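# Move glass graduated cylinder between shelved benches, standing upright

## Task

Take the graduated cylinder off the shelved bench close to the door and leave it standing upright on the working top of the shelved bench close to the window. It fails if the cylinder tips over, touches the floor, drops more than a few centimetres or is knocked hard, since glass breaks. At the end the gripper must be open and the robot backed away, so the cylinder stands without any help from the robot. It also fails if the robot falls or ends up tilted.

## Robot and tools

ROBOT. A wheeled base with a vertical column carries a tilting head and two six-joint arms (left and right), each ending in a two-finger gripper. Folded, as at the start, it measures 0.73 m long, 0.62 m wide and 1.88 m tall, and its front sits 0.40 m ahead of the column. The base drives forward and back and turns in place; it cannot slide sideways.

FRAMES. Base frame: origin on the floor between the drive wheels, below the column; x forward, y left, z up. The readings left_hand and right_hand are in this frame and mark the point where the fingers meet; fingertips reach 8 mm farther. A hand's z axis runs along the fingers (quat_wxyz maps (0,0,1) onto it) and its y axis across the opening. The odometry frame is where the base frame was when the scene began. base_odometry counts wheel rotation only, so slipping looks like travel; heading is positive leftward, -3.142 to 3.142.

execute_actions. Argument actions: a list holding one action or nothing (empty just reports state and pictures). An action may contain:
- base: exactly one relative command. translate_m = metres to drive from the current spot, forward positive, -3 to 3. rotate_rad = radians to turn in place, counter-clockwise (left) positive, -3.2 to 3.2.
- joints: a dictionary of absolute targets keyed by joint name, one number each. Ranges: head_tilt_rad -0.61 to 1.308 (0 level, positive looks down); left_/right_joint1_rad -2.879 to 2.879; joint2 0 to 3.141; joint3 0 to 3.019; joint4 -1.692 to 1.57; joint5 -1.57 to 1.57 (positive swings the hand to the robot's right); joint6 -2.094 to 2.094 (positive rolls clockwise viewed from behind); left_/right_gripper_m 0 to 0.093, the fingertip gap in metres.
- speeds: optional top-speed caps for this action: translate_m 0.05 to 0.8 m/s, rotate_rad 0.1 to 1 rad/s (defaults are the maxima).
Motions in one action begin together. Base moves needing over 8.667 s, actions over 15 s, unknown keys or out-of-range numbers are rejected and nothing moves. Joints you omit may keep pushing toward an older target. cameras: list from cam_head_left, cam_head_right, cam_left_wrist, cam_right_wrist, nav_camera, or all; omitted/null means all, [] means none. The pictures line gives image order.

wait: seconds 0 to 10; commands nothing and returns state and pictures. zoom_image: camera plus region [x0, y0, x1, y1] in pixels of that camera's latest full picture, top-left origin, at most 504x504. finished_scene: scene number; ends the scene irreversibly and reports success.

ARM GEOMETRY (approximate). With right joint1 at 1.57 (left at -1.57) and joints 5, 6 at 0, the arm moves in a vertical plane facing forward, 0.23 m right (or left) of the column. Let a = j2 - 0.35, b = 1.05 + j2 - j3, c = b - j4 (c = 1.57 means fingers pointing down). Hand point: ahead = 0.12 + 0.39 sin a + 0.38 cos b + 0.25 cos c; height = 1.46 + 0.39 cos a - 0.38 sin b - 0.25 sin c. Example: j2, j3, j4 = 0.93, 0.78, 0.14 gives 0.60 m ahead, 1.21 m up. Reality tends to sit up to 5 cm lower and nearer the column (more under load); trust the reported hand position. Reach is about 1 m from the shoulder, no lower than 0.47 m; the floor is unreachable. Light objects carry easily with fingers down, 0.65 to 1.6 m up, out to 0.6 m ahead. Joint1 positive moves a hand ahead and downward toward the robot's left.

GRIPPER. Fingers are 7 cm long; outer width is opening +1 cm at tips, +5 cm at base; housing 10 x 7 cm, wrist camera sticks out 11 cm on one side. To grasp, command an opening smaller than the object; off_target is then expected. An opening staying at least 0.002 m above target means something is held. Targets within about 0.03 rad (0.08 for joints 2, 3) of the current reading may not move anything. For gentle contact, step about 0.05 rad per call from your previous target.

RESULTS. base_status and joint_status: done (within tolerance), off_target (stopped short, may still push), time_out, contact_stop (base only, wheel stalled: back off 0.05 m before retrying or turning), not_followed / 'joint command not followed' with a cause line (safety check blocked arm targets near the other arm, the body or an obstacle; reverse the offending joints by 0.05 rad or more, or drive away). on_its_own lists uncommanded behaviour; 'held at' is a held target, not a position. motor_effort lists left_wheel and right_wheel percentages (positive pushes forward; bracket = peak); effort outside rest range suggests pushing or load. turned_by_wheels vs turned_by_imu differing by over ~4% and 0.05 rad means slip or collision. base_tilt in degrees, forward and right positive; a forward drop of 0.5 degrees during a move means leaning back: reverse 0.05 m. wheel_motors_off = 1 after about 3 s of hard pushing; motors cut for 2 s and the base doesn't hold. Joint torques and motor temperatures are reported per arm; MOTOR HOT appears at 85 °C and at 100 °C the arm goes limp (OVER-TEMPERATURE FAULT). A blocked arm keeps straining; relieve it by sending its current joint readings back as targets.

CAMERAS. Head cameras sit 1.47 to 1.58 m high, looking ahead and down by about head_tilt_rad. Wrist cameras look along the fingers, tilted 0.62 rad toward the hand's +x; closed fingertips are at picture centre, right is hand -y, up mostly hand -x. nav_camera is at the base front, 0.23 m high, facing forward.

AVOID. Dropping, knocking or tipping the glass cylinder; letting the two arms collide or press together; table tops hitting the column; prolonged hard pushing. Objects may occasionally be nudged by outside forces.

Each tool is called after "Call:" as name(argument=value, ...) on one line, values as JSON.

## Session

Call:
execute_actions(actions=[{"joints":{"head_tilt_rad":0.2}}], cameras=["cam_head_right"])

Call:
execute_actions(actions=[{"base":{"rotate_rad":1.57}}], cameras=["cam_head_right"])

Call:
execute_actions(actions=[{"base":{"rotate_rad":1.57}}], cameras=["cam_head_right"])

Call:
execute_actions(actions=[{"base":{"rotate_rad":1.57}}], cameras=["cam_head_right"])

Scene clock: 0.93 s.
Joint torques (N m, as the arm reports them, + toward a larger angle): left_arm=[-1.28 -8.82 -1.07 -1.79 -0.17  0.14] | right_arm=[-0.14 -7.01  0.05 -0.95 -0.15  0.  ]
Motor temperatures (°C, as the motors report them): left_arm=[22 24 22 24 25 21] | right_arm=[24 24 24 24 25 23]
base_odometry: x=+0.000 y=+0.000 heading=+0.000 (m, m, rad; odometry frame)
turned_by_wheels: +0.000 (rad since the last result)
turned_by_imu: +0.000 (rad since the last result)
base_tilt: forward=+0.3 right=-0.9 (deg)
base_status: not commanded
joint_positions: head_tilt_rad=+0.220 left_joint1_rad=-1.546 left_joint2_rad=+0.874 left_joint3_rad=+0.445 left_joint4_rad=-0.933 left_joint5_rad=-0.024 left_joint6_rad=-0.040 left_gripper_m=+0.094 right_joint1_rad=+1.592 right_joint2_rad=+0.856 right_joint3_rad=+0.404 right_joint4_rad=-0.950 right_joint5_rad=+0.034 right_joint6_rad=-0.056 right_gripper_m=+0.095
joint_status: all done
wheel_motors_off: 0
motor_effort: left_wheel=+2(3) right_wheel=+5(5) (%)
left_hand: x=+0.1708 y=+0.2343 z=+1.2443 quat_wxyz=(+0.407, +0.023, -0.913, -0.026) (m; base frame)
right_hand: x=+0.1501 y=-0.2269 z=+1.2542 quat_wxyz=(+0.425, +0.041, -0.904, -0.003) (m; base frame)
pictures: cam_head_right
camera_calibration (this result's frames):
cam_head_right: T_world_to_cam=[[0.0674927, -0.997671, -0.00991527, -0.0419445], [-0.273066, -0.00891267, -0.961954, 1.49863], [0.959625, 0.0676324, -0.273031, 0.288894], [0, 0, 0, 1]] pos_world=[0.134825, -0.0480286, 1.52007]
Images, in order (width x height): cam_head_right 504x504.

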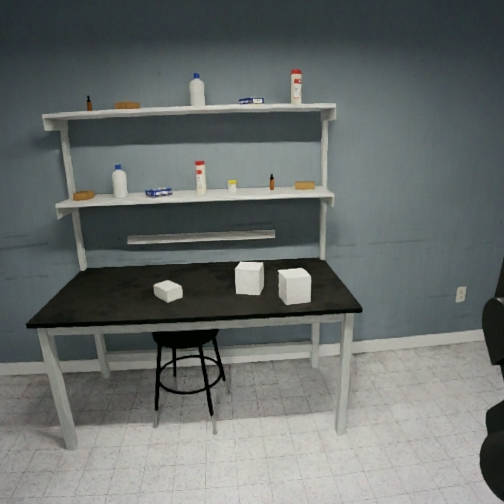

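Scene clock: 3.80 s.
Joint torques (N m, as the arm reports them, + toward a larger angle): left_arm=[-1.59 -8.43 -1.09 -1.72 -0.16  0.17] | right_arm=[-0.1  -7.05  0.09 -0.95 -0.15  0.01]
Motor temperatures (°C, as the motors report them): left_arm=[22 24 22 24 25 21] | right_arm=[24 24 24 24 25 23]
base_odometry: x=+0.000 y=+0.000 heading=+1.570 (m, m, rad; odometry frame)
turned_by_wheels: +1.570 (rad since the last result)
turned_by_imu: +1.570 (rad since the last result)
base_tilt: forward=+0.3 right=-0.9 (deg)
base_status: done
joint_positions: head_tilt_rad=+0.220 left_joint1_rad=-1.546 left_joint2_rad=+0.874 left_joint3_rad=+0.445 left_joint4_rad=-0.933 left_joint5_rad=-0.024 left_joint6_rad=-0.040 left_gripper_m=+0.094 right_joint1_rad=+1.592 right_joint2_rad=+0.856 right_joint3_rad=+0.404 right_joint4_rad=-0.950 right_joint5_rad=+0.034 right_joint6_rad=-0.056 right_gripper_m=+0.095
joint_status: not commanded
wheel_motors_off: 0
motor_effort: left_wheel=-2(36) right_wheel=+1(32) (%)
left_hand: x=+0.1708 y=+0.2343 z=+1.2443 quat_wxyz=(+0.407, +0.023, -0.913, -0.026) (m; base frame)
right_hand: x=+0.1501 y=-0.2269 z=+1.2542 quat_wxyz=(+0.425, +0.041, -0.904, -0.003) (m; base frame)
pictures: cam_head_right
camera_calibration (this result's frames):
cam_head_right: T_world_to_cam=[[0.0674939, -0.997671, -0.00990713, -0.0419571], [-0.27295, -0.00891267, -0.961987, 1.49867], [0.959658, 0.0676324, -0.272916, 0.288714], [0, 0, 0, 1]] pos_world=[0.134828, -0.0480286, 1.52008]
Images, in order (width x height): cam_head_right 504x504.

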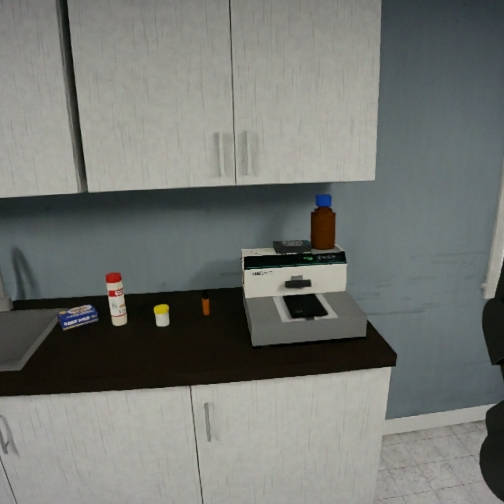

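Scene clock: 6.67 s.
Joint torques (N m, as the arm reports them, + toward a larger angle): left_arm=[-1.81 -8.68 -0.97 -1.74 -0.19  0.13] | right_arm=[-0.12 -7.05  0.03 -0.95 -0.15  0.  ]
Motor temperatures (°C, as the motors report them): left_arm=[22 24 22 24 25 21] | right_arm=[24 24 24 24 25 23]
base_odometry: x=+0.000 y=+0.000 heading=+3.139 (m, m, rad; odometry frame)
turned_by_wheels: +1.570 (rad since the last result)
turned_by_imu: +1.572 (rad since the last result)
base_tilt: forward=+0.3 right=-0.9 (deg)
base_status: done
joint_positions: head_tilt_rad=+0.220 left_joint1_rad=-1.546 left_joint2_rad=+0.874 left_joint3_rad=+0.445 left_joint4_rad=-0.933 left_joint5_rad=-0.024 left_joint6_rad=-0.040 left_gripper_m=+0.094 right_joint1_rad=+1.592 right_joint2_rad=+0.856 right_joint3_rad=+0.404 right_joint4_rad=-0.950 right_joint5_rad=+0.034 right_joint6_rad=-0.056 right_gripper_m=+0.095
joint_status: not commanded
wheel_motors_off: 0
motor_effort: left_wheel=-2(31) right_wheel=+2(24) (%)
left_hand: x=+0.1708 y=+0.2343 z=+1.2443 quat_wxyz=(+0.407, +0.023, -0.913, -0.026) (m; base frame)
right_hand: x=+0.1501 y=-0.2269 z=+1.2542 quat_wxyz=(+0.425, +0.041, -0.904, -0.003) (m; base frame)
pictures: cam_head_right
camera_calibration (this result's frames):
cam_head_right: T_world_to_cam=[[0.0674941, -0.997671, -0.00990585, -0.0419591], [-0.272932, -0.00891267, -0.961992, 1.49868], [0.959663, 0.0676324, -0.272897, 0.288686], [0, 0, 0, 1]] pos_world=[0.134828, -0.0480286, 1.52009]
Images, in order (width x height): cam_head_right 504x504.

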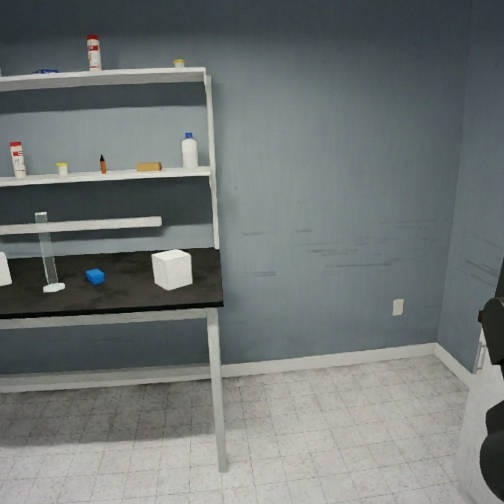

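Scene clock: 9.53 s.
Joint torques (N m, as the arm reports them, + toward a larger angle): left_arm=[-2.12 -8.69 -1.2  -1.56 -0.18  0.08] | right_arm=[-0.17 -7.03  0.01 -0.94 -0.14  0.  ]
Motor temperatures (°C, as the motors report them): left_arm=[22 24 22 24 25 21] | right_arm=[24 24 24 24 25 23]
base_odometry: x=+0.000 y=+0.000 heading=-1.574 (m, m, rad; odometry frame)
turned_by_wheels: +1.570 (rad since the last result)
turned_by_imu: +1.572 (rad since the last result)
base_tilt: forward=+0.3 right=-0.9 (deg)
base_status: done
joint_positions: head_tilt_rad=+0.220 left_joint1_rad=-1.546 left_joint2_rad=+0.874 left_joint3_rad=+0.445 left_joint4_rad=-0.933 left_joint5_rad=-0.024 left_joint6_rad=-0.040 left_gripper_m=+0.094 right_joint1_rad=+1.592 right_joint2_rad=+0.856 right_joint3_rad=+0.404 right_joint4_rad=-0.950 right_joint5_rad=+0.034 right_joint6_rad=-0.056 right_gripper_m=+0.095
joint_status: not commanded
wheel_motors_off: 0
motor_effort: left_wheel=-2(31) right_wheel=+2(25) (%)
left_hand: x=+0.1708 y=+0.2343 z=+1.2443 quat_wxyz=(+0.407, +0.023, -0.913, -0.026) (m; base frame)
right_hand: x=+0.1501 y=-0.2269 z=+1.2542 quat_wxyz=(+0.425, +0.041, -0.904, -0.003) (m; base frame)
pictures: cam_head_right
camera_calibration (this result's frames):
cam_head_right: T_world_to_cam=[[0.0674942, -0.997671, -0.0099049, -0.0419606], [-0.272918, -0.00891267, -0.961996, 1.49869], [0.959667, 0.0676324, -0.272884, 0.288665], [0, 0, 0, 1]] pos_world=[0.134828, -0.0480286, 1.52009]
Images, in order (width x height): cam_head_right 504x504.

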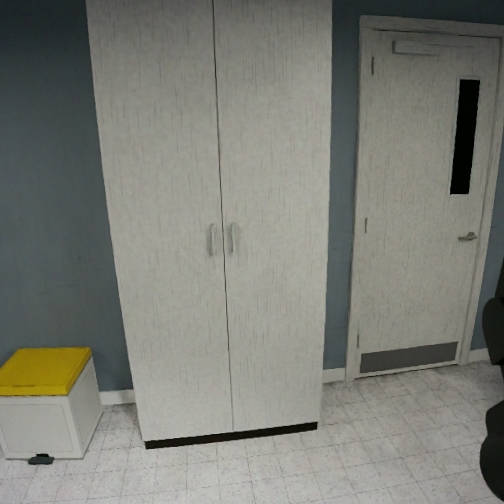

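Call:
execute_actions(actions=[{"base":{"translate_m":0.75},"joints":{"left_joint2_rad":1.75,"left_joint3_rad":1.5,"left_joint4_rad":1.36,"left_joint5_rad":0,"left_joint6_rad":0,"left_joint1_rad":-1.57}}], cameras=[])

Call:
execute_actions(actions=[{"base":{"rotate_rad":-1.568},"joints":{"head_tilt_rad":0.4}}], cameras=["cam_head_left","cam_head_right","cam_left_wrist"])

Scene clock: 13.00 s.
Joint torques (N m, as the arm reports them, + toward a larger angle): left_arm=[ -2.43 -21.65   3.78   1.81  -0.09   0.27] | right_arm=[-0.15 -6.95 -0.03 -0.94 -0.15  0.  ]
Motor temperatures (°C, as the motors report them): left_arm=[22 25 22 24 25 21] | right_arm=[24 24 24 24 25 23]
base_odometry: x=-0.002 y=-0.750 heading=-1.574 (m, m, rad; odometry frame)
turned_by_wheels: +0.000 (rad since the last result)
turned_by_imu: +0.003 (rad since the last result)
base_tilt: forward=+0.3 right=-0.9 (deg)
base_status: done
joint_positions: head_tilt_rad=+0.219 left_joint1_rad=-1.556 left_joint2_rad=+1.751 left_joint3_rad=+1.497 left_joint4_rad=+1.339 left_joint5_rad=-0.002 left_joint6_rad=-0.013 left_gripper_m=+0.094 right_joint1_rad=+1.592 right_joint2_rad=+0.856 right_joint3_rad=+0.405 right_joint4_rad=-0.950 right_joint5_rad=+0.034 right_joint6_rad=-0.056 right_gripper_m=+0.095
joint_status: all done
wheel_motors_off: 0
motor_effort: left_wheel=+0(65) right_wheel=-1(51) (%)
left_hand: x=+0.8510 y=+0.2343 z=+1.1609 quat_wxyz=(-0.720, +0.003, -0.694, -0.003) (m; base frame)
right_hand: x=+0.1505 y=-0.2269 z=+1.2540 quat_wxyz=(+0.424, +0.041, -0.905, -0.003) (m; base frame)
pictures: none
No camera images: the call's "cameras" was empty. Leave "cameras" out to get every camera's image.

Scene clock: 15.87 s.
Joint torques (N m, as the arm reports them, + toward a larger angle): left_arm=[ -2.38 -20.8    3.52   1.78  -0.06   0.26] | right_arm=[-0.14 -7.04 -0.04 -0.95 -0.14  0.  ]
Motor temperatures (°C, as the motors report them): left_arm=[22 25 23 24 25 21] | right_arm=[24 24 24 24 25 23]
base_odometry: x=-0.002 y=-0.750 heading=+3.141 (m, m, rad; odometry frame)
turned_by_wheels: -1.568 (rad since the last result)
turned_by_imu: -1.564 (rad since the last result)
base_tilt: forward=+0.3 right=-0.9 (deg)
base_status: done
joint_positions: head_tilt_rad=+0.405 left_joint1_rad=-1.565 left_joint2_rad=+1.751 left_joint3_rad=+1.497 left_joint4_rad=+1.339 left_joint5_rad=-0.001 left_joint6_rad=-0.013 left_gripper_m=+0.094 right_joint1_rad=+1.592 right_joint2_rad=+0.856 right_joint3_rad=+0.405 right_joint4_rad=-0.950 right_joint5_rad=+0.034 right_joint6_rad=-0.056 right_gripper_m=+0.095
joint_status: all done
wheel_motors_off: 0
motor_effort: left_wheel=+2(46) right_wheel=-1(41) (%)
left_hand: x=+0.8511 y=+0.2286 z=+1.1608 quat_wxyz=(-0.720, +0.004, -0.694, +0.001) (m; base frame)
right_hand: x=+0.1505 y=-0.2269 z=+1.2540 quat_wxyz=(+0.424, +0.041, -0.905, -0.003) (m; base frame)
pictures: cam_head_left, cam_head_right, cam_left_wrist
camera_calibration (this result's frames):
cam_head_left: T_world_to_cam=[[0.084969, -0.995686, -0.0372763, 0.105299], [-0.440971, -0.00403036, -0.897512, 1.4102], [0.89349, 0.0926985, -0.439412, 0.554854], [0, 0, 0, 1]] pos_world=[0.117155, 0.059094, 1.51341]
cam_head_right: T_world_to_cam=[[0.0645191, -0.997671, -0.0221554, -0.0229461], [-0.445274, -0.00891267, -0.89535, 1.40467], [0.893067, 0.0676324, -0.444812, 0.556765], [0, 0, 0, 1]] pos_world=[0.129716, -0.0480286, 1.50482]
cam_left_wrist: T_world_to_cam=[[0.00164689, -0.999928, 0.0118912, 0.208377], [-0.538788, -0.0109049, -0.842371, 1.44665], [0.84244, -0.00501951, -0.538767, 0.034606], [0, 0, 0, 1]] pos_world=[0.749942, 0.224311, 1.23478]
Images, in order (width x height): cam_head_left 504x504, cam_head_right 504x504, cam_left_wrist 616x616.

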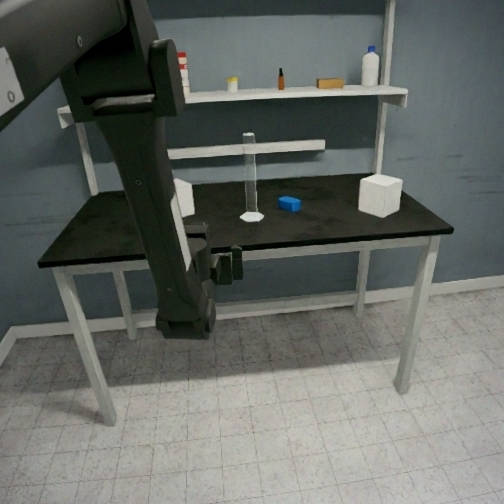

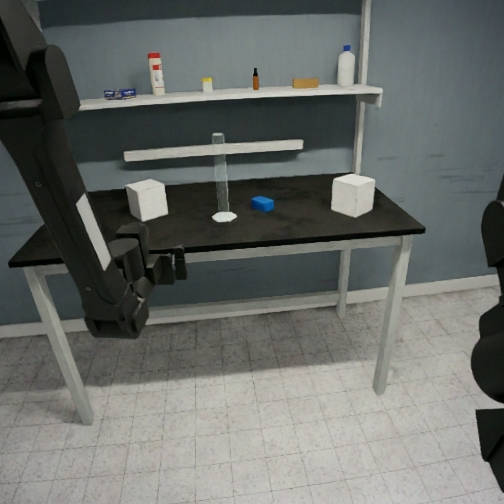

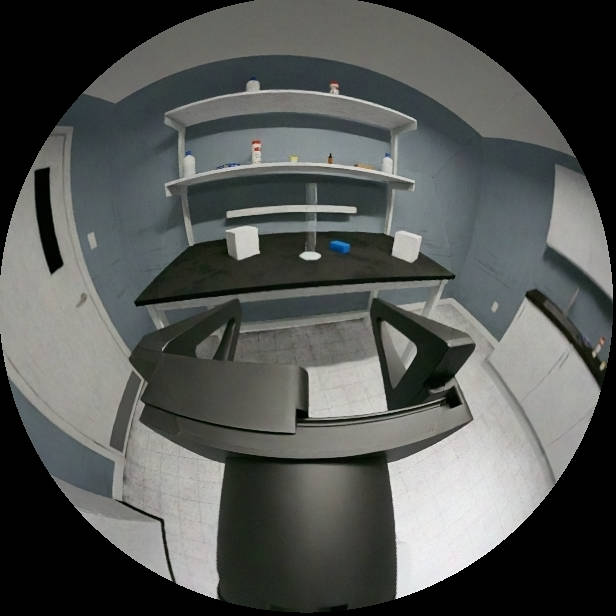

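Call:
execute_actions(actions=[{"base":{"translate_m":0.65}}], cameras=["cam_head_right","cam_left_wrist"])

Scene clock: 18.87 s.
Joint torques (N m, as the arm reports them, + toward a larger angle): left_arm=[ -2.18 -21.91   3.78   1.77  -0.14   0.22] | right_arm=[-0.14 -7.26 -0.21 -0.93 -0.15  0.  ]
Motor temperatures (°C, as the motors report them): left_arm=[22 26 23 24 25 21] | right_arm=[24 24 24 24 25 23]
base_odometry: x=-0.653 y=-0.750 heading=+3.141 (m, m, rad; odometry frame)
turned_by_wheels: +0.000 (rad since the last result)
turned_by_imu: +0.002 (rad since the last result)
base_tilt: forward=+0.3 right=-0.9 (deg)
base_status: done
joint_positions: head_tilt_rad=+0.405 left_joint1_rad=-1.565 left_joint2_rad=+1.751 left_joint3_rad=+1.497 left_joint4_rad=+1.339 left_joint5_rad=-0.001 left_joint6_rad=-0.013 left_gripper_m=+0.094 right_joint1_rad=+1.592 right_joint2_rad=+0.856 right_joint3_rad=+0.406 right_joint4_rad=-0.950 right_joint5_rad=+0.034 right_joint6_rad=-0.056 right_gripper_m=+0.095
joint_status: not commanded
wheel_motors_off: 0
motor_effort: left_wheel=+0(63) right_wheel=+0(49) (%)
left_hand: x=+0.8511 y=+0.2286 z=+1.1608 quat_wxyz=(-0.720, +0.004, -0.694, +0.001) (m; base frame)
right_hand: x=+0.1513 y=-0.2268 z=+1.2538 quat_wxyz=(+0.424, +0.041, -0.905, -0.003) (m; base frame)
pictures: cam_head_right, cam_left_wrist
camera_calibration (this result's frames):
cam_head_right: T_world_to_cam=[[0.0645096, -0.997671, -0.022183, -0.0229031], [-0.445658, -0.00891267, -0.895159, 1.40439], [0.892876, 0.0676324, -0.445195, 0.557364], [0, 0, 0, 1]] pos_world=[0.129701, -0.0480286, 1.50478]
cam_left_wrist: T_world_to_cam=[[0.00164689, -0.999928, 0.0118912, 0.208377], [-0.538788, -0.0109049, -0.842371, 1.44665], [0.84244, -0.00501951, -0.538767, 0.034606], [0, 0, 0, 1]] pos_world=[0.749942, 0.224311, 1.23478]
Images, in order (width x height): cam_head_right 504x504, cam_left_wrist 616x616.

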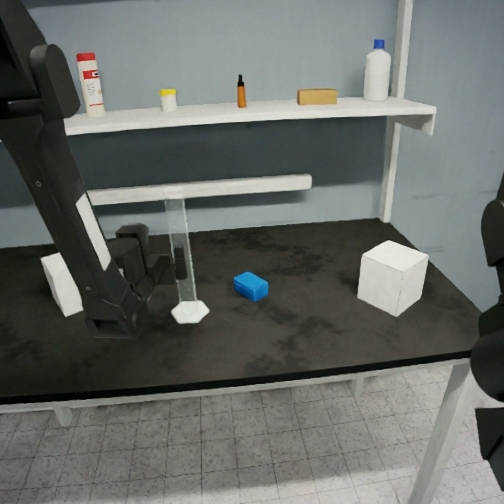

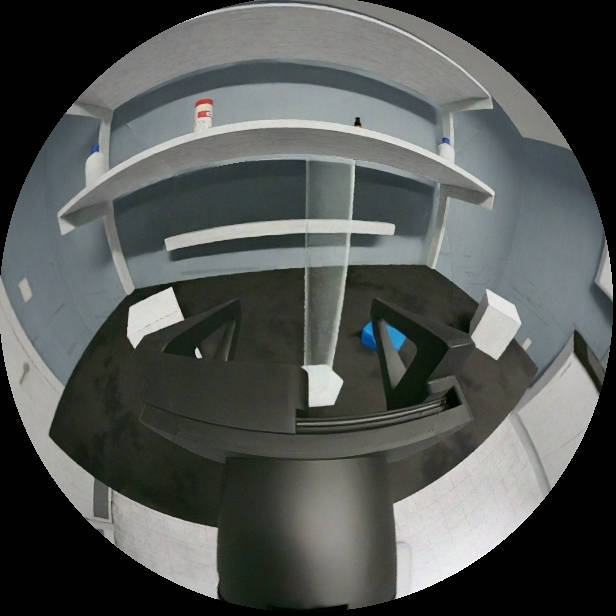

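Call:
execute_actions(actions=[{"base":{"rotate_rad":-0.025}}], cameras=[])

Call:
execute_actions(actions=[{"base":{"translate_m":0.09},"speeds":{"translate_m":0.1}}], cameras=["cam_head_right","cam_left_wrist"])

Scene clock: 20.07 s.
Joint torques (N m, as the arm reports them, + toward a larger angle): left_arm=[ -2.74 -21.56   3.87   1.77  -0.13   0.25] | right_arm=[-0.15 -7.09 -0.14 -0.94 -0.15  0.01]
Motor temperatures (°C, as the motors report them): left_arm=[22 26 23 24 25 21] | right_arm=[24 24 24 24 25 23]
base_odometry: x=-0.653 y=-0.750 heading=+3.118 (m, m, rad; odometry frame)
turned_by_wheels: -0.023 (rad since the last result)
turned_by_imu: -0.023 (rad since the last result)
base_tilt: forward=+0.3 right=-0.9 (deg)
base_status: done
joint_positions: head_tilt_rad=+0.405 left_joint1_rad=-1.569 left_joint2_rad=+1.751 left_joint3_rad=+1.497 left_joint4_rad=+1.339 left_joint5_rad=-0.001 left_joint6_rad=-0.013 left_gripper_m=+0.094 right_joint1_rad=+1.592 right_joint2_rad=+0.856 right_joint3_rad=+0.406 right_joint4_rad=-0.950 right_joint5_rad=+0.034 right_joint6_rad=-0.056 right_gripper_m=+0.095
joint_status: not commanded
wheel_motors_off: 0
motor_effort: left_wheel=+1(50) right_wheel=-1(38) (%)
left_hand: x=+0.8511 y=+0.2258 z=+1.1608 quat_wxyz=(-0.720, +0.004, -0.694, +0.003) (m; base frame)
right_hand: x=+0.1513 y=-0.2268 z=+1.2538 quat_wxyz=(+0.424, +0.041, -0.905, -0.003) (m; base frame)
pictures: none
No camera images: the call's "cameras" was empty. Leave "cameras" out to get every camera's image.

Scene clock: 21.80 s.
Joint torques (N m, as the arm reports them, + toward a larger angle): left_arm=[ -1.17 -22.69   3.57   1.94  -0.06   0.23] | right_arm=[-0.07 -6.84  0.01 -0.94 -0.15  0.  ]
Motor temperatures (°C, as the motors report them): left_arm=[22 26 23 24 25 21] | right_arm=[24 24 24 24 25 23]
base_odometry: x=-0.743 y=-0.748 heading=+3.117 (m, m, rad; odometry frame)
turned_by_wheels: -0.001 (rad since the last result)
turned_by_imu: -0.001 (rad since the last result)
base_tilt: forward=+0.3 right=-0.9 (deg)
base_status: done
joint_positions: head_tilt_rad=+0.405 left_joint1_rad=-1.569 left_joint2_rad=+1.751 left_joint3_rad=+1.497 left_joint4_rad=+1.339 left_joint5_rad=-0.001 left_joint6_rad=-0.013 left_gripper_m=+0.094 right_joint1_rad=+1.592 right_joint2_rad=+0.855 right_joint3_rad=+0.404 right_joint4_rad=-0.950 right_joint5_rad=+0.034 right_joint6_rad=-0.056 right_gripper_m=+0.095
joint_status: not commanded
wheel_motors_off: 0
motor_effort: left_wheel=-2(48) right_wheel=+2(46) (%)
left_hand: x=+0.8511 y=+0.2258 z=+1.1608 quat_wxyz=(-0.720, +0.004, -0.694, +0.003) (m; base frame)
right_hand: x=+0.1501 y=-0.2269 z=+1.2542 quat_wxyz=(+0.425, +0.041, -0.904, -0.003) (m; base frame)
pictures: cam_head_right, cam_left_wrist
camera_calibration (this result's frames):
cam_head_right: T_world_to_cam=[[0.0645086, -0.997671, -0.022186, -0.0228984], [-0.4457, -0.00891267, -0.895138, 1.40436], [0.892855, 0.0676324, -0.445236, 0.557429], [0, 0, 0, 1]] pos_world=[0.129699, -0.0480286, 1.50478]
cam_left_wrist: T_world_to_cam=[[-0.000832171, -0.999879, 0.0155105, 0.203518], [-0.538818, -0.012618, -0.842328, 1.44698], [0.842422, -0.00905828, -0.538743, 0.0354829], [0, 0, 0, 1]] pos_world=[0.749937, 0.222073, 1.23479]
Images, in order (width x height): cam_head_right 504x504, cam_left_wrist 616x616.

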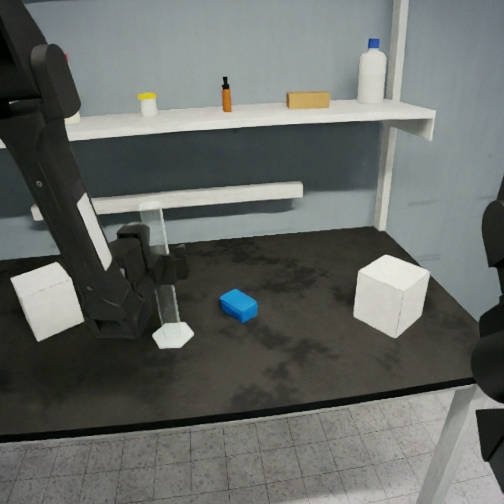

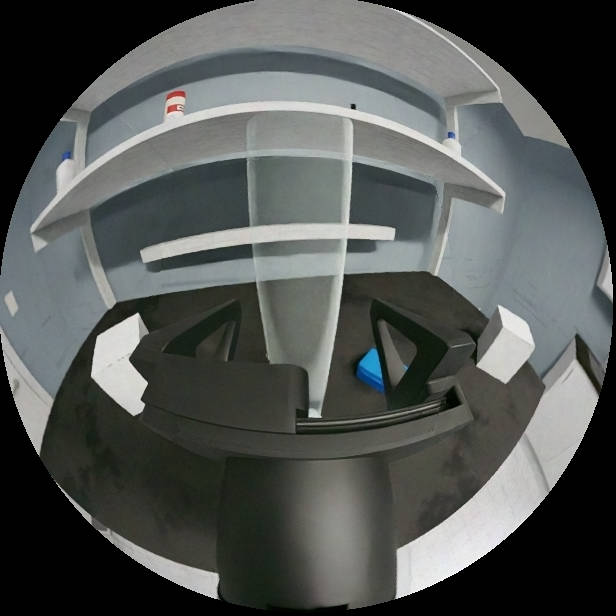

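Call:
execute_actions(actions=[{"joints":{"left_gripper_m":0}}], cameras=[])

Call:
execute_actions(actions=[{"joints":{"left_joint2_rad":1.53,"left_joint3_rad":1.28}}], cameras=[])

Call:
execute_actions(actions=[{"base":{"translate_m":-0.5}}], cameras=[])

Call:
execute_actions(actions=[{"base":{"rotate_rad":-2.65},"speeds":{"rotate_rad":0.7}}], cameras=[])

Call:
execute_actions(actions=[{"base":{"translate_m":1.4}}], cameras=["cam_head_left","cam_head_right"])

Scene clock: 23.57 s.
Joint torques (N m, as the arm reports them, + toward a larger angle): left_arm=[ -1.9  -21.79   3.73   2.02  -0.12   0.23] | right_arm=[-0.08 -6.97  0.05 -0.95 -0.14  0.  ]
Motor temperatures (°C, as the motors report them): left_arm=[22 26 23 24 25 21] | right_arm=[24 24 24 24 25 23]
base_odometry: x=-0.743 y=-0.748 heading=+3.117 (m, m, rad; odometry frame)
turned_by_wheels: +0.000 (rad since the last result)
turned_by_imu: +0.000 (rad since the last result)
base_tilt: forward=+0.3 right=-0.9 (deg)
base_status: not commanded
joint_positions: head_tilt_rad=+0.405 left_joint1_rad=-1.569 left_joint2_rad=+1.751 left_joint3_rad=+1.497 left_joint4_rad=+1.339 left_joint5_rad=-0.001 left_joint6_rad=-0.010 left_gripper_m=+0.041 right_joint1_rad=+1.592 right_joint2_rad=+0.855 right_joint3_rad=+0.404 right_joint4_rad=-0.950 right_joint5_rad=+0.034 right_joint6_rad=-0.056 right_gripper_m=+0.095
joint_status: left_gripper_m off_target (ended at +0.041, target +0.000)
wheel_motors_off: 0
motor_effort: left_wheel=-2(2) right_wheel=+2(2) (%)
left_hand: x=+0.8511 y=+0.2258 z=+1.1609 quat_wxyz=(-0.720, +0.004, -0.693, +0.003) (m; base frame)
right_hand: x=+0.1501 y=-0.2269 z=+1.2542 quat_wxyz=(+0.425, +0.041, -0.904, -0.003) (m; base frame)
pictures: none
No camera images: the call's "cameras" was empty. Leave "cameras" out to get every camera's image.

Scene clock: 24.77 s.
Joint torques (N m, as the arm reports them, + toward a larger angle): left_arm=[ -1.   -21.61   3.87   2.05  -0.15   0.21] | right_arm=[-0.13 -7.    0.11 -0.96 -0.15  0.  ]
Motor temperatures (°C, as the motors report them): left_arm=[22 26 23 24 25 21] | right_arm=[24 24 24 24 25 23]
base_odometry: x=-0.743 y=-0.748 heading=+3.117 (m, m, rad; odometry frame)
turned_by_wheels: +0.000 (rad since the last result)
turned_by_imu: +0.000 (rad since the last result)
base_tilt: forward=+0.3 right=-0.9 (deg)
base_status: not commanded
joint_positions: head_tilt_rad=+0.405 left_joint1_rad=-1.569 left_joint2_rad=+1.548 left_joint3_rad=+1.276 left_joint4_rad=+1.339 left_joint5_rad=-0.001 left_joint6_rad=-0.010 left_gripper_m=+0.041 right_joint1_rad=+1.592 right_joint2_rad=+0.855 right_joint3_rad=+0.404 right_joint4_rad=-0.950 right_joint5_rad=+0.034 right_joint6_rad=-0.056 right_gripper_m=+0.095
joint_status: all done
wheel_motors_off: 0
motor_effort: left_wheel=-2(2) right_wheel=+2(2) (%)
left_hand: x=+0.8237 y=+0.2257 z=+1.2296 quat_wxyz=(-0.714, +0.004, -0.700, +0.003) (m; base frame)
right_hand: x=+0.1501 y=-0.2269 z=+1.2542 quat_wxyz=(+0.425, +0.041, -0.904, -0.003) (m; base frame)
pictures: none
No camera images: the call's "cameras" was empty. Leave "cameras" out to get every camera's image.

Scene clock: 27.37 s.
Joint torques (N m, as the arm reports them, + toward a larger angle): left_arm=[ -1.86 -22.41   4.22   2.11  -0.12   0.2 ] | right_arm=[-0.15 -6.99  0.2  -0.94 -0.14  0.  ]
Motor temperatures (°C, as the motors report them): left_arm=[22 26 23 24 25 21] | right_arm=[24 24 24 24 25 23]
base_odometry: x=-0.243 y=-0.760 heading=+3.116 (m, m, rad; odometry frame)
turned_by_wheels: -0.001 (rad since the last result)
turned_by_imu: -0.003 (rad since the last result)
base_tilt: forward=+0.3 right=-0.8 (deg)
base_status: done
joint_positions: head_tilt_rad=+0.405 left_joint1_rad=-1.569 left_joint2_rad=+1.548 left_joint3_rad=+1.274 left_joint4_rad=+1.339 left_joint5_rad=-0.001 left_joint6_rad=-0.010 left_gripper_m=+0.041 right_joint1_rad=+1.592 right_joint2_rad=+0.855 right_joint3_rad=+0.402 right_joint4_rad=-0.950 right_joint5_rad=+0.034 right_joint6_rad=-0.056 right_gripper_m=+0.095
joint_status: not commanded
wheel_motors_off: 0
motor_effort: left_wheel=-1(64) right_wheel=+1(54) (%)
left_hand: x=+0.8230 y=+0.2257 z=+1.2290 quat_wxyz=(-0.713, +0.004, -0.701, +0.003) (m; base frame)
right_hand: x=+0.1489 y=-0.2269 z=+1.2545 quat_wxyz=(+0.426, +0.041, -0.904, -0.003) (m; base frame)
pictures: none
No camera images: the call's "cameras" was empty. Leave "cameras" out to get every camera's image.

Scene clock: 32.17 s.
Joint torques (N m, as the arm reports them, + toward a larger angle): left_arm=[ -1.01 -21.11   4.01   1.99  -0.1    0.24] | right_arm=[-0.12 -6.99  0.21 -0.93 -0.15  0.  ]
Motor temperatures (°C, as the motors report them): left_arm=[22 27 23 24 25 21] | right_arm=[24 24 24 24 25 23]
base_odometry: x=-0.243 y=-0.760 heading=+0.466 (m, m, rad; odometry frame)
turned_by_wheels: -2.649 (rad since the last result)
turned_by_imu: -2.647 (rad since the last result)
base_tilt: forward=+0.3 right=-0.9 (deg)
base_status: done
joint_positions: head_tilt_rad=+0.405 left_joint1_rad=-1.569 left_joint2_rad=+1.548 left_joint3_rad=+1.274 left_joint4_rad=+1.339 left_joint5_rad=+0.000 left_joint6_rad=-0.010 left_gripper_m=+0.041 right_joint1_rad=+1.592 right_joint2_rad=+0.855 right_joint3_rad=+0.402 right_joint4_rad=-0.950 right_joint5_rad=+0.034 right_joint6_rad=-0.056 right_gripper_m=+0.095
joint_status: not commanded
wheel_motors_off: 0
motor_effort: left_wheel=+2(59) right_wheel=-1(44) (%)
left_hand: x=+0.8230 y=+0.2258 z=+1.2290 quat_wxyz=(-0.713, +0.003, -0.701, +0.003) (m; base frame)
right_hand: x=+0.1489 y=-0.2269 z=+1.2545 quat_wxyz=(+0.426, +0.041, -0.904, -0.003) (m; base frame)
pictures: none
No camera images: the call's "cameras" was empty. Leave "cameras" out to get every camera's image.

Scene clock: 35.97 s.
Joint torques (N m, as the arm reports them, + toward a larger angle): left_arm=[ -2.41 -21.99   3.87   2.13  -0.13   0.17] | right_arm=[-0.2  -7.2  -0.01 -0.95 -0.15  0.  ]
Motor temperatures (°C, as the motors report them): left_arm=[22 27 23 24 25 21] | right_arm=[24 24 24 24 25 23]
base_odometry: x=+1.008 y=-0.131 heading=+0.465 (m, m, rad; odometry frame)
turned_by_wheels: -0.001 (rad since the last result)
turned_by_imu: +0.004 (rad since the last result)
base_tilt: forward=+0.3 right=-0.9 (deg)
base_status: done
joint_positions: head_tilt_rad=+0.405 left_joint1_rad=-1.569 left_joint2_rad=+1.548 left_joint3_rad=+1.274 left_joint4_rad=+1.339 left_joint5_rad=+0.000 left_joint6_rad=-0.010 left_gripper_m=+0.041 right_joint1_rad=+1.592 right_joint2_rad=+0.855 right_joint3_rad=+0.405 right_joint4_rad=-0.950 right_joint5_rad=+0.034 right_joint6_rad=-0.056 right_gripper_m=+0.095
joint_status: not commanded
wheel_motors_off: 0
motor_effort: left_wheel=-2(66) right_wheel=+1(52) (%)
left_hand: x=+0.8230 y=+0.2258 z=+1.2290 quat_wxyz=(-0.713, +0.003, -0.701, +0.003) (m; base frame)
right_hand: x=+0.1504 y=-0.2269 z=+1.2541 quat_wxyz=(+0.424, +0.041, -0.905, -0.003) (m; base frame)
pictures: cam_head_left, cam_head_right
camera_calibration (this result's frames):
cam_head_left: T_world_to_cam=[[0.0849453, -0.995686, -0.0373303, 0.105383], [-0.441542, -0.00403036, -0.897232, 1.4098], [0.893211, 0.0926985, -0.439979, 0.555742], [0, 0, 0, 1]] pos_world=[0.117138, 0.059094, 1.51337]
cam_head_right: T_world_to_cam=[[0.064505, -0.997671, -0.0221963, -0.0228823], [-0.445843, -0.00891267, -0.895067, 1.40426], [0.892784, 0.0676324, -0.445379, 0.557652], [0, 0, 0, 1]] pos_world=[0.129693, -0.0480286, 1.50477]
Images, in order (width x height): cam_head_left 504x504, cam_head_right 504x504.

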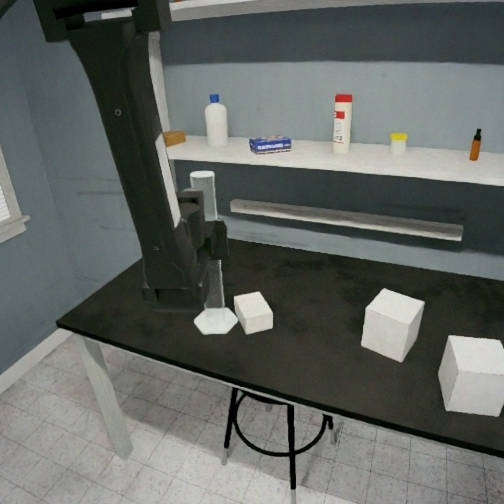

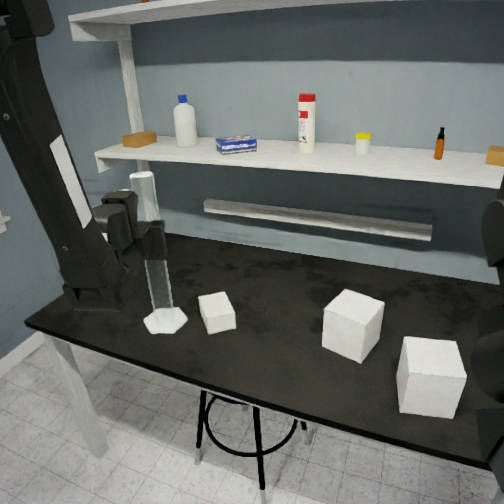

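Call:
execute_actions(actions=[{"base":{"rotate_rad":-0.22}}], cameras=[])

Call:
execute_actions(actions=[{"base":{"translate_m":0.2},"joints":{"head_tilt_rad":0.6}}], cameras=["cam_head_left","cam_head_right"])

Scene clock: 37.77 s.
Joint torques (N m, as the arm reports them, + toward a larger angle): left_arm=[ -1.76 -21.7    4.01   1.83  -0.16   0.22] | right_arm=[-0.12 -7.02  0.06 -0.95 -0.15  0.  ]
Motor temperatures (°C, as the motors report them): left_arm=[22 27 23 24 25 21] | right_arm=[24 24 24 24 25 23]
base_odometry: x=+1.008 y=-0.131 heading=+0.246 (m, m, rad; odometry frame)
turned_by_wheels: -0.219 (rad since the last result)
turned_by_imu: -0.215 (rad since the last result)
base_tilt: forward=+0.3 right=-0.9 (deg)
base_status: done
joint_positions: head_tilt_rad=+0.405 left_joint1_rad=-1.570 left_joint2_rad=+1.548 left_joint3_rad=+1.274 left_joint4_rad=+1.339 left_joint5_rad=+0.000 left_joint6_rad=-0.010 left_gripper_m=+0.041 right_joint1_rad=+1.592 right_joint2_rad=+0.855 right_joint3_rad=+0.405 right_joint4_rad=-0.950 right_joint5_rad=+0.034 right_joint6_rad=-0.056 right_gripper_m=+0.095
joint_status: not commanded
wheel_motors_off: 0
motor_effort: left_wheel=+0(50) right_wheel=-2(43) (%)
left_hand: x=+0.8230 y=+0.2251 z=+1.2290 quat_wxyz=(-0.713, +0.003, -0.701, +0.003) (m; base frame)
right_hand: x=+0.1504 y=-0.2269 z=+1.2541 quat_wxyz=(+0.424, +0.041, -0.905, -0.003) (m; base frame)
pictures: none
No camera images: the call's "cameras" was empty. Leave "cameras" out to get every camera's image.

Scene clock: 39.63 s.
Joint torques (N m, as the arm reports them, + toward a larger angle): left_arm=[ -1.19 -22.28   3.8    1.98  -0.19   0.21] | right_arm=[-0.13 -6.94 -0.09 -0.94 -0.15  0.  ]
Motor temperatures (°C, as the motors report them): left_arm=[22 27 23 24 25 21] | right_arm=[24 24 24 24 25 23]
base_odometry: x=+1.202 y=-0.082 heading=+0.245 (m, m, rad; odometry frame)
turned_by_wheels: -0.001 (rad since the last result)
turned_by_imu: -0.001 (rad since the last result)
base_tilt: forward=+0.3 right=-0.9 (deg)
base_status: done
joint_positions: head_tilt_rad=+0.604 left_joint1_rad=-1.570 left_joint2_rad=+1.548 left_joint3_rad=+1.274 left_joint4_rad=+1.339 left_joint5_rad=+0.000 left_joint6_rad=-0.010 left_gripper_m=+0.041 right_joint1_rad=+1.592 right_joint2_rad=+0.855 right_joint3_rad=+0.406 right_joint4_rad=-0.950 right_joint5_rad=+0.034 right_joint6_rad=-0.056 right_gripper_m=+0.095
joint_status: all done
wheel_motors_off: 0
motor_effort: left_wheel=-2(59) right_wheel=+2(53) (%)
left_hand: x=+0.8230 y=+0.2251 z=+1.2290 quat_wxyz=(-0.713, +0.003, -0.701, +0.003) (m; base frame)
right_hand: x=+0.1512 y=-0.2268 z=+1.2539 quat_wxyz=(+0.424, +0.041, -0.905, -0.003) (m; base frame)
pictures: cam_head_left, cam_head_right
camera_calibration (this result's frames):
cam_head_left: T_world_to_cam=[[0.0759135, -0.995686, -0.0533516, 0.130508], [-0.609838, -0.00403036, -0.792516, 1.25695], [0.788882, 0.0926985, -0.607513, 0.818961], [0, 0, 0, 1]] pos_world=[0.110566, 0.059094, 1.50065]
cam_head_right: T_world_to_cam=[[0.0588598, -0.997671, -0.0344833, -0.00367811], [-0.613628, -0.00891267, -0.789545, 1.25015], [0.787398, 0.0676324, -0.612723, 0.820631], [0, 0, 0, 1]] pos_world=[0.121178, -0.0480286, 1.48974]
Images, in order (width x height): cam_head_left 504x504, cam_head_right 504x504.

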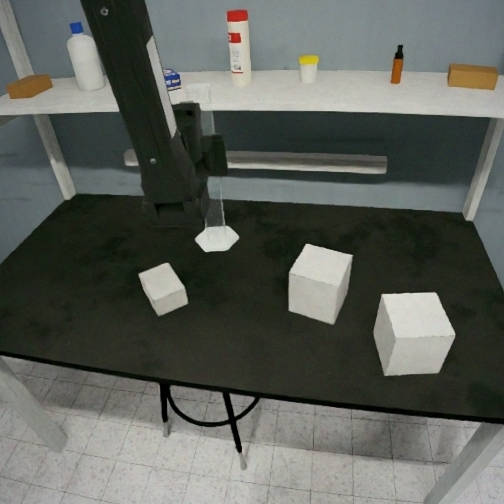

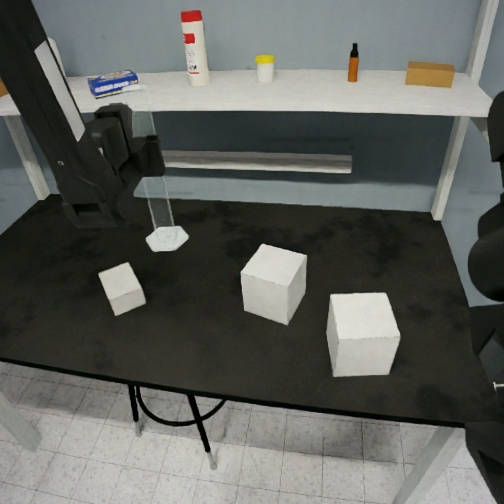

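Lower in steps.

Call:
execute_actions(actions=[{"joints":{"left_joint2_rad":1.68,"left_joint3_rad":1.43}}], cameras=[])

Call:
execute_actions(actions=[{"joints":{"left_joint2_rad":1.76,"left_joint3_rad":1.51}}], cameras=[])

Call:
execute_actions(actions=[{"joints":{"left_joint2_rad":1.84,"left_joint3_rad":1.59}}], cameras=["cam_head_right"])

Scene clock: 41.33 s.
Joint torques (N m, as the arm reports them, + toward a larger angle): left_arm=[ -1.35 -22.41   5.04   1.96  -0.17   0.26] | right_arm=[-0.12 -7.1  -0.13 -0.94 -0.15  0.  ]
Motor temperatures (°C, as the motors report them): left_arm=[22 27 23 24 25 21] | right_arm=[24 24 24 24 25 23]
base_odometry: x=+1.202 y=-0.082 heading=+0.245 (m, m, rad; odometry frame)
turned_by_wheels: +0.000 (rad since the last result)
turned_by_imu: +0.000 (rad since the last result)
base_tilt: forward=+0.3 right=-0.9 (deg)
base_status: not commanded
joint_positions: head_tilt_rad=+0.604 left_joint1_rad=-1.570 left_joint2_rad=+1.694 left_joint3_rad=+1.407 left_joint4_rad=+1.339 left_joint5_rad=+0.000 left_joint6_rad=-0.010 left_gripper_m=+0.041 right_joint1_rad=+1.592 right_joint2_rad=+0.855 right_joint3_rad=+0.406 right_joint4_rad=-0.950 right_joint5_rad=+0.034 right_joint6_rad=-0.056 right_gripper_m=+0.095
joint_status: all done
wheel_motors_off: 0
motor_effort: left_wheel=-3(3) right_wheel=+3(3) (%)
left_hand: x=+0.8349 y=+0.2252 z=+1.1713 quat_wxyz=(-0.709, +0.003, -0.705, +0.003) (m; base frame)
right_hand: x=+0.1512 y=-0.2268 z=+1.2539 quat_wxyz=(+0.424, +0.041, -0.905, -0.003) (m; base frame)
pictures: none
No camera images: the call's "cameras" was empty. Leave "cameras" out to get every camera's image.

Scene clock: 42.10 s.
Joint torques (N m, as the arm reports them, + toward a larger angle): left_arm=[ -1.44 -20.6    5.48   1.91  -0.13   0.18] | right_arm=[-0.11 -7.09 -0.11 -0.94 -0.14  0.01]
Motor temperatures (°C, as the motors report them): left_arm=[22 27 23 24 25 21] | right_arm=[24 24 24 24 25 23]
base_odometry: x=+1.202 y=-0.082 heading=+0.245 (m, m, rad; odometry frame)
turned_by_wheels: +0.000 (rad since the last result)
turned_by_imu: +0.000 (rad since the last result)
base_tilt: forward=+0.3 right=-0.9 (deg)
base_status: not commanded
joint_positions: head_tilt_rad=+0.604 left_joint1_rad=-1.570 left_joint2_rad=+1.758 left_joint3_rad=+1.484 left_joint4_rad=+1.339 left_joint5_rad=+0.000 left_joint6_rad=-0.010 left_gripper_m=+0.041 right_joint1_rad=+1.592 right_joint2_rad=+0.855 right_joint3_rad=+0.406 right_joint4_rad=-0.950 right_joint5_rad=+0.034 right_joint6_rad=-0.056 right_gripper_m=+0.095
joint_status: all done
wheel_motors_off: 0
motor_effort: left_wheel=-3(3) right_wheel=+3(4) (%)
left_hand: x=+0.8443 y=+0.2252 z=+1.1514 quat_wxyz=(-0.714, +0.003, -0.700, +0.003) (m; base frame)
right_hand: x=+0.1512 y=-0.2268 z=+1.2539 quat_wxyz=(+0.424, +0.041, -0.905, -0.003) (m; base frame)
pictures: none
No camera images: the call's "cameras" was empty. Leave "cameras" out to get every camera's image.

Scene clock: 42.87 s.
Joint torques (N m, as the arm reports them, + toward a larger angle): left_arm=[ -1.89 -22.56   5.55   1.59  -0.15   0.2 ] | right_arm=[-0.15 -7.03 -0.13 -0.97 -0.14  0.  ]
Motor temperatures (°C, as the motors report them): left_arm=[22 27 23 24 25 21] | right_arm=[24 24 24 24 25 23]
base_odometry: x=+1.202 y=-0.082 heading=+0.245 (m, m, rad; odometry frame)
turned_by_wheels: +0.000 (rad since the last result)
turned_by_imu: +0.000 (rad since the last result)
base_tilt: forward=+0.3 right=-0.9 (deg)
base_status: not commanded
joint_positions: head_tilt_rad=+0.604 left_joint1_rad=-1.570 left_joint2_rad=+1.844 left_joint3_rad=+1.565 left_joint4_rad=+1.339 left_joint5_rad=+0.000 left_joint6_rad=-0.010 left_gripper_m=+0.041 right_joint1_rad=+1.592 right_joint2_rad=+0.855 right_joint3_rad=+0.406 right_joint4_rad=-0.950 right_joint5_rad=+0.034 right_joint6_rad=-0.056 right_gripper_m=+0.095
joint_status: all done
wheel_motors_off: 0
motor_effort: left_wheel=-3(3) right_wheel=+3(3) (%)
left_hand: x=+0.8460 y=+0.2252 z=+1.1167 quat_wxyz=(-0.712, +0.003, -0.703, +0.003) (m; base frame)
right_hand: x=+0.1512 y=-0.2268 z=+1.2539 quat_wxyz=(+0.424, +0.041, -0.905, -0.003) (m; base frame)
pictures: cam_head_right
camera_calibration (this result's frames):
cam_head_right: T_world_to_cam=[[0.0588598, -0.997671, -0.0344833, -0.00367811], [-0.613628, -0.00891267, -0.789545, 1.25015], [0.787398, 0.0676324, -0.612723, 0.820631], [0, 0, 0, 1]] pos_world=[0.121178, -0.0480286, 1.48974]
Images, in order (width x height): cam_head_right 504x504.

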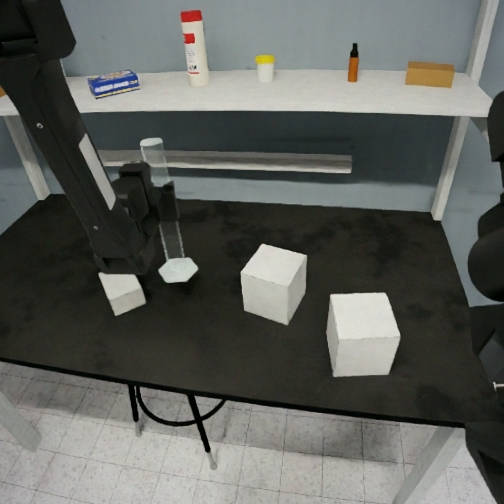

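Call:
execute_actions(actions=[{"joints":{"left_joint2_rad":1.92,"left_joint3_rad":1.67}}], cameras=[])

Call:
execute_actions(actions=[{"joints":{"left_joint2_rad":2.0,"left_joint3_rad":1.75}}], cameras=[])

Call:
execute_actions(actions=[{"joints":{"left_joint2_rad":2.08,"left_joint3_rad":1.83}}], cameras=["cam_head_right"])

Scene clock: 44.13 s.
Joint torques (N m, as the arm reports them, + toward a larger angle): left_arm=[ -2.28 -22.08   5.3    1.86  -0.18   0.23] | right_arm=[-0.21 -7.15 -0.12 -0.95 -0.15  0.  ]
Motor temperatures (°C, as the motors report them): left_arm=[22 27 23 24 25 21] | right_arm=[24 24 24 24 25 23]
base_odometry: x=+1.202 y=-0.082 heading=+0.245 (m, m, rad; odometry frame)
turned_by_wheels: +0.000 (rad since the last result)
turned_by_imu: +0.000 (rad since the last result)
base_tilt: forward=+0.3 right=-0.9 (deg)
base_status: not commanded
joint_positions: head_tilt_rad=+0.604 left_joint1_rad=-1.570 left_joint2_rad=+1.921 left_joint3_rad=+1.645 left_joint4_rad=+1.339 left_joint5_rad=+0.000 left_joint6_rad=-0.010 left_gripper_m=+0.041 right_joint1_rad=+1.592 right_joint2_rad=+0.855 right_joint3_rad=+0.406 right_joint4_rad=-0.950 right_joint5_rad=+0.034 right_joint6_rad=-0.056 right_gripper_m=+0.095
joint_status: all done
wheel_motors_off: 0
motor_effort: left_wheel=-3(4) right_wheel=+3(3) (%)
left_hand: x=+0.8480 y=+0.2253 z=+1.0878 quat_wxyz=(-0.713, +0.003, -0.702, +0.003) (m; base frame)
right_hand: x=+0.1512 y=-0.2268 z=+1.2539 quat_wxyz=(+0.424, +0.041, -0.905, -0.003) (m; base frame)
pictures: none
No camera images: the call's "cameras" was empty. Leave "cameras" out to get every camera's image.

Scene clock: 44.93 s.
Joint torques (N m, as the arm reports them, + toward a larger angle): left_arm=[ -2.7  -21.58   5.49   1.74  -0.16   0.19] | right_arm=[-0.11 -7.03 -0.12 -0.93 -0.15  0.  ]
Motor temperatures (°C, as the motors report them): left_arm=[22 27 23 24 25 21] | right_arm=[24 24 24 24 25 23]
base_odometry: x=+1.202 y=-0.082 heading=+0.245 (m, m, rad; odometry frame)
turned_by_wheels: +0.000 (rad since the last result)
turned_by_imu: +0.000 (rad since the last result)
base_tilt: forward=+0.3 right=-0.8 (deg)
base_status: not commanded
joint_positions: head_tilt_rad=+0.604 left_joint1_rad=-1.570 left_joint2_rad=+2.002 left_joint3_rad=+1.724 left_joint4_rad=+1.339 left_joint5_rad=+0.000 left_joint6_rad=-0.010 left_gripper_m=+0.041 right_joint1_rad=+1.592 right_joint2_rad=+0.855 right_joint3_rad=+0.406 right_joint4_rad=-0.950 right_joint5_rad=+0.034 right_joint6_rad=-0.056 right_gripper_m=+0.095
joint_status: all done
wheel_motors_off: 0
motor_effort: left_wheel=-3(3) right_wheel=+3(3) (%)
left_hand: x=+0.8458 y=+0.2253 z=+1.0558 quat_wxyz=(-0.712, +0.003, -0.702, +0.003) (m; base frame)
right_hand: x=+0.1512 y=-0.2268 z=+1.2539 quat_wxyz=(+0.424, +0.041, -0.905, -0.003) (m; base frame)
pictures: none
No camera images: the call's "cameras" was empty. Leave "cameras" out to get every camera's image.

Scene clock: 45.73 s.
Joint torques (N m, as the arm reports them, + toward a larger angle): left_arm=[ -1.9  -21.49   5.63   2.07  -0.18   0.25] | right_arm=[-0.13 -7.02 -0.15 -0.95 -0.15  0.  ]
Motor temperatures (°C, as the motors report them): left_arm=[22 27 23 24 25 21] | right_arm=[24 24 24 24 25 23]
base_odometry: x=+1.202 y=-0.082 heading=+0.245 (m, m, rad; odometry frame)
turned_by_wheels: +0.000 (rad since the last result)
turned_by_imu: +0.000 (rad since the last result)
base_tilt: forward=+0.3 right=-0.9 (deg)
base_status: not commanded
joint_positions: head_tilt_rad=+0.604 left_joint1_rad=-1.570 left_joint2_rad=+2.082 left_joint3_rad=+1.803 left_joint4_rad=+1.339 left_joint5_rad=+0.000 left_joint6_rad=-0.010 left_gripper_m=+0.041 right_joint1_rad=+1.592 right_joint2_rad=+0.855 right_joint3_rad=+0.406 right_joint4_rad=-0.950 right_joint5_rad=+0.034 right_joint6_rad=-0.056 right_gripper_m=+0.095
joint_status: all done
wheel_motors_off: 0
motor_effort: left_wheel=-4(3) right_wheel=+3(3) (%)
left_hand: x=+0.8420 y=+0.2253 z=+1.0256 quat_wxyz=(-0.712, +0.003, -0.702, +0.003) (m; base frame)
right_hand: x=+0.1512 y=-0.2268 z=+1.2539 quat_wxyz=(+0.424, +0.041, -0.905, -0.003) (m; base frame)
pictures: cam_head_right
camera_calibration (this result's frames):
cam_head_right: T_world_to_cam=[[0.0588598, -0.997671, -0.0344833, -0.00367812], [-0.613628, -0.00891267, -0.789545, 1.25015], [0.787398, 0.0676324, -0.612723, 0.820631], [0, 0, 0, 1]] pos_world=[0.121179, -0.0480286, 1.48974]
Images, in order (width x height): cam_head_right 504x504.

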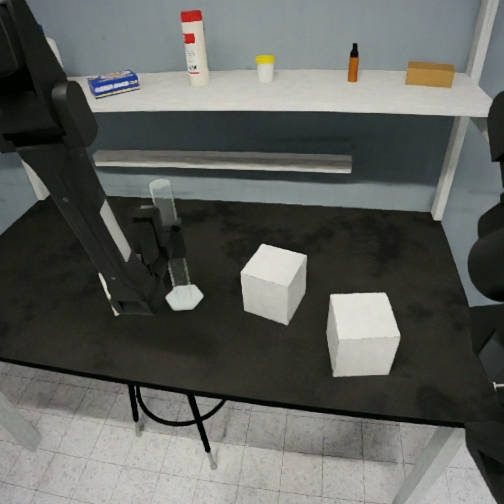

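Call:
execute_actions(actions=[{"joints":{"left_joint2_rad":2.15,"left_joint3_rad":1.9}}], cameras=[])

Call:
execute_actions(actions=[{"joints":{"left_joint2_rad":2.22,"left_joint3_rad":1.97}}], cameras=["cam_head_right"])

Scene clock: 46.77 s.
Joint torques (N m, as the arm reports them, + toward a larger angle): left_arm=[ -2.16 -20.82   5.6    1.73  -0.18   0.23] | right_arm=[-0.09 -7.06 -0.03 -0.97 -0.15  0.01]
Motor temperatures (°C, as the motors report them): left_arm=[22 27 23 24 25 21] | right_arm=[24 24 24 24 25 23]
base_odometry: x=+1.202 y=-0.082 heading=+0.245 (m, m, rad; odometry frame)
turned_by_wheels: +0.000 (rad since the last result)
turned_by_imu: +0.000 (rad since the last result)
base_tilt: forward=+0.3 right=-0.9 (deg)
base_status: not commanded
joint_positions: head_tilt_rad=+0.604 left_joint1_rad=-1.570 left_joint2_rad=+2.141 left_joint3_rad=+1.873 left_joint4_rad=+1.345 left_joint5_rad=+0.000 left_joint6_rad=-0.010 left_gripper_m=+0.041 right_joint1_rad=+1.592 right_joint2_rad=+0.855 right_joint3_rad=+0.406 right_joint4_rad=-0.950 right_joint5_rad=+0.034 right_joint6_rad=-0.056 right_gripper_m=+0.095
joint_status: all done
wheel_motors_off: 0
motor_effort: left_wheel=-3(3) right_wheel=+3(3) (%)
left_hand: x=+0.8416 y=+0.2253 z=+1.0086 quat_wxyz=(-0.718, +0.003, -0.696, +0.003) (m; base frame)
right_hand: x=+0.1512 y=-0.2268 z=+1.2539 quat_wxyz=(+0.424, +0.041, -0.905, -0.003) (m; base frame)
pictures: none
No camera images: the call's "cameras" was empty. Leave "cameras" out to get every camera's image.

Scene clock: 47.37 s.
Joint torques (N m, as the arm reports them, + toward a larger angle): left_arm=[ -1.9  -18.36   5.58   1.53  -0.14   0.24] | right_arm=[-0.16 -7.07 -0.1  -0.94 -0.15  0.  ]
Motor temperatures (°C, as the motors report them): left_arm=[22 27 23 24 25 21] | right_arm=[24 24 24 24 25 23]
base_odometry: x=+1.202 y=-0.082 heading=+0.245 (m, m, rad; odometry frame)
turned_by_wheels: +0.000 (rad since the last result)
turned_by_imu: +0.000 (rad since the last result)
base_tilt: forward=+0.3 right=-0.9 (deg)
base_status: not commanded
joint_positions: head_tilt_rad=+0.604 left_joint1_rad=-1.570 left_joint2_rad=+2.176 left_joint3_rad=+1.948 left_joint4_rad=+1.345 left_joint5_rad=+0.000 left_joint6_rad=-0.010 left_gripper_m=+0.041 right_joint1_rad=+1.592 right_joint2_rad=+0.855 right_joint3_rad=+0.406 right_joint4_rad=-0.950 right_joint5_rad=+0.034 right_joint6_rad=-0.056 right_gripper_m=+0.095
joint_status: all done
wheel_motors_off: 0
motor_effort: left_wheel=-3(4) right_wheel=+3(4) (%)
left_hand: x=+0.8524 y=+0.2253 z=+1.0091 quat_wxyz=(-0.731, +0.003, -0.682, +0.003) (m; base frame)
right_hand: x=+0.1512 y=-0.2268 z=+1.2539 quat_wxyz=(+0.424, +0.041, -0.905, -0.003) (m; base frame)
pictures: cam_head_right
camera_calibration (this result's frames):
cam_head_right: T_world_to_cam=[[0.0588598, -0.997671, -0.0344833, -0.00367811], [-0.613628, -0.00891267, -0.789545, 1.25015], [0.787398, 0.0676324, -0.612723, 0.820631], [0, 0, 0, 1]] pos_world=[0.121178, -0.0480286, 1.48974]
Images, in order (width x height): cam_head_right 504x504.

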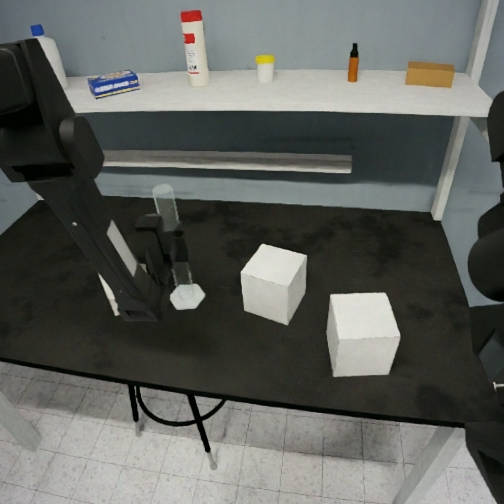

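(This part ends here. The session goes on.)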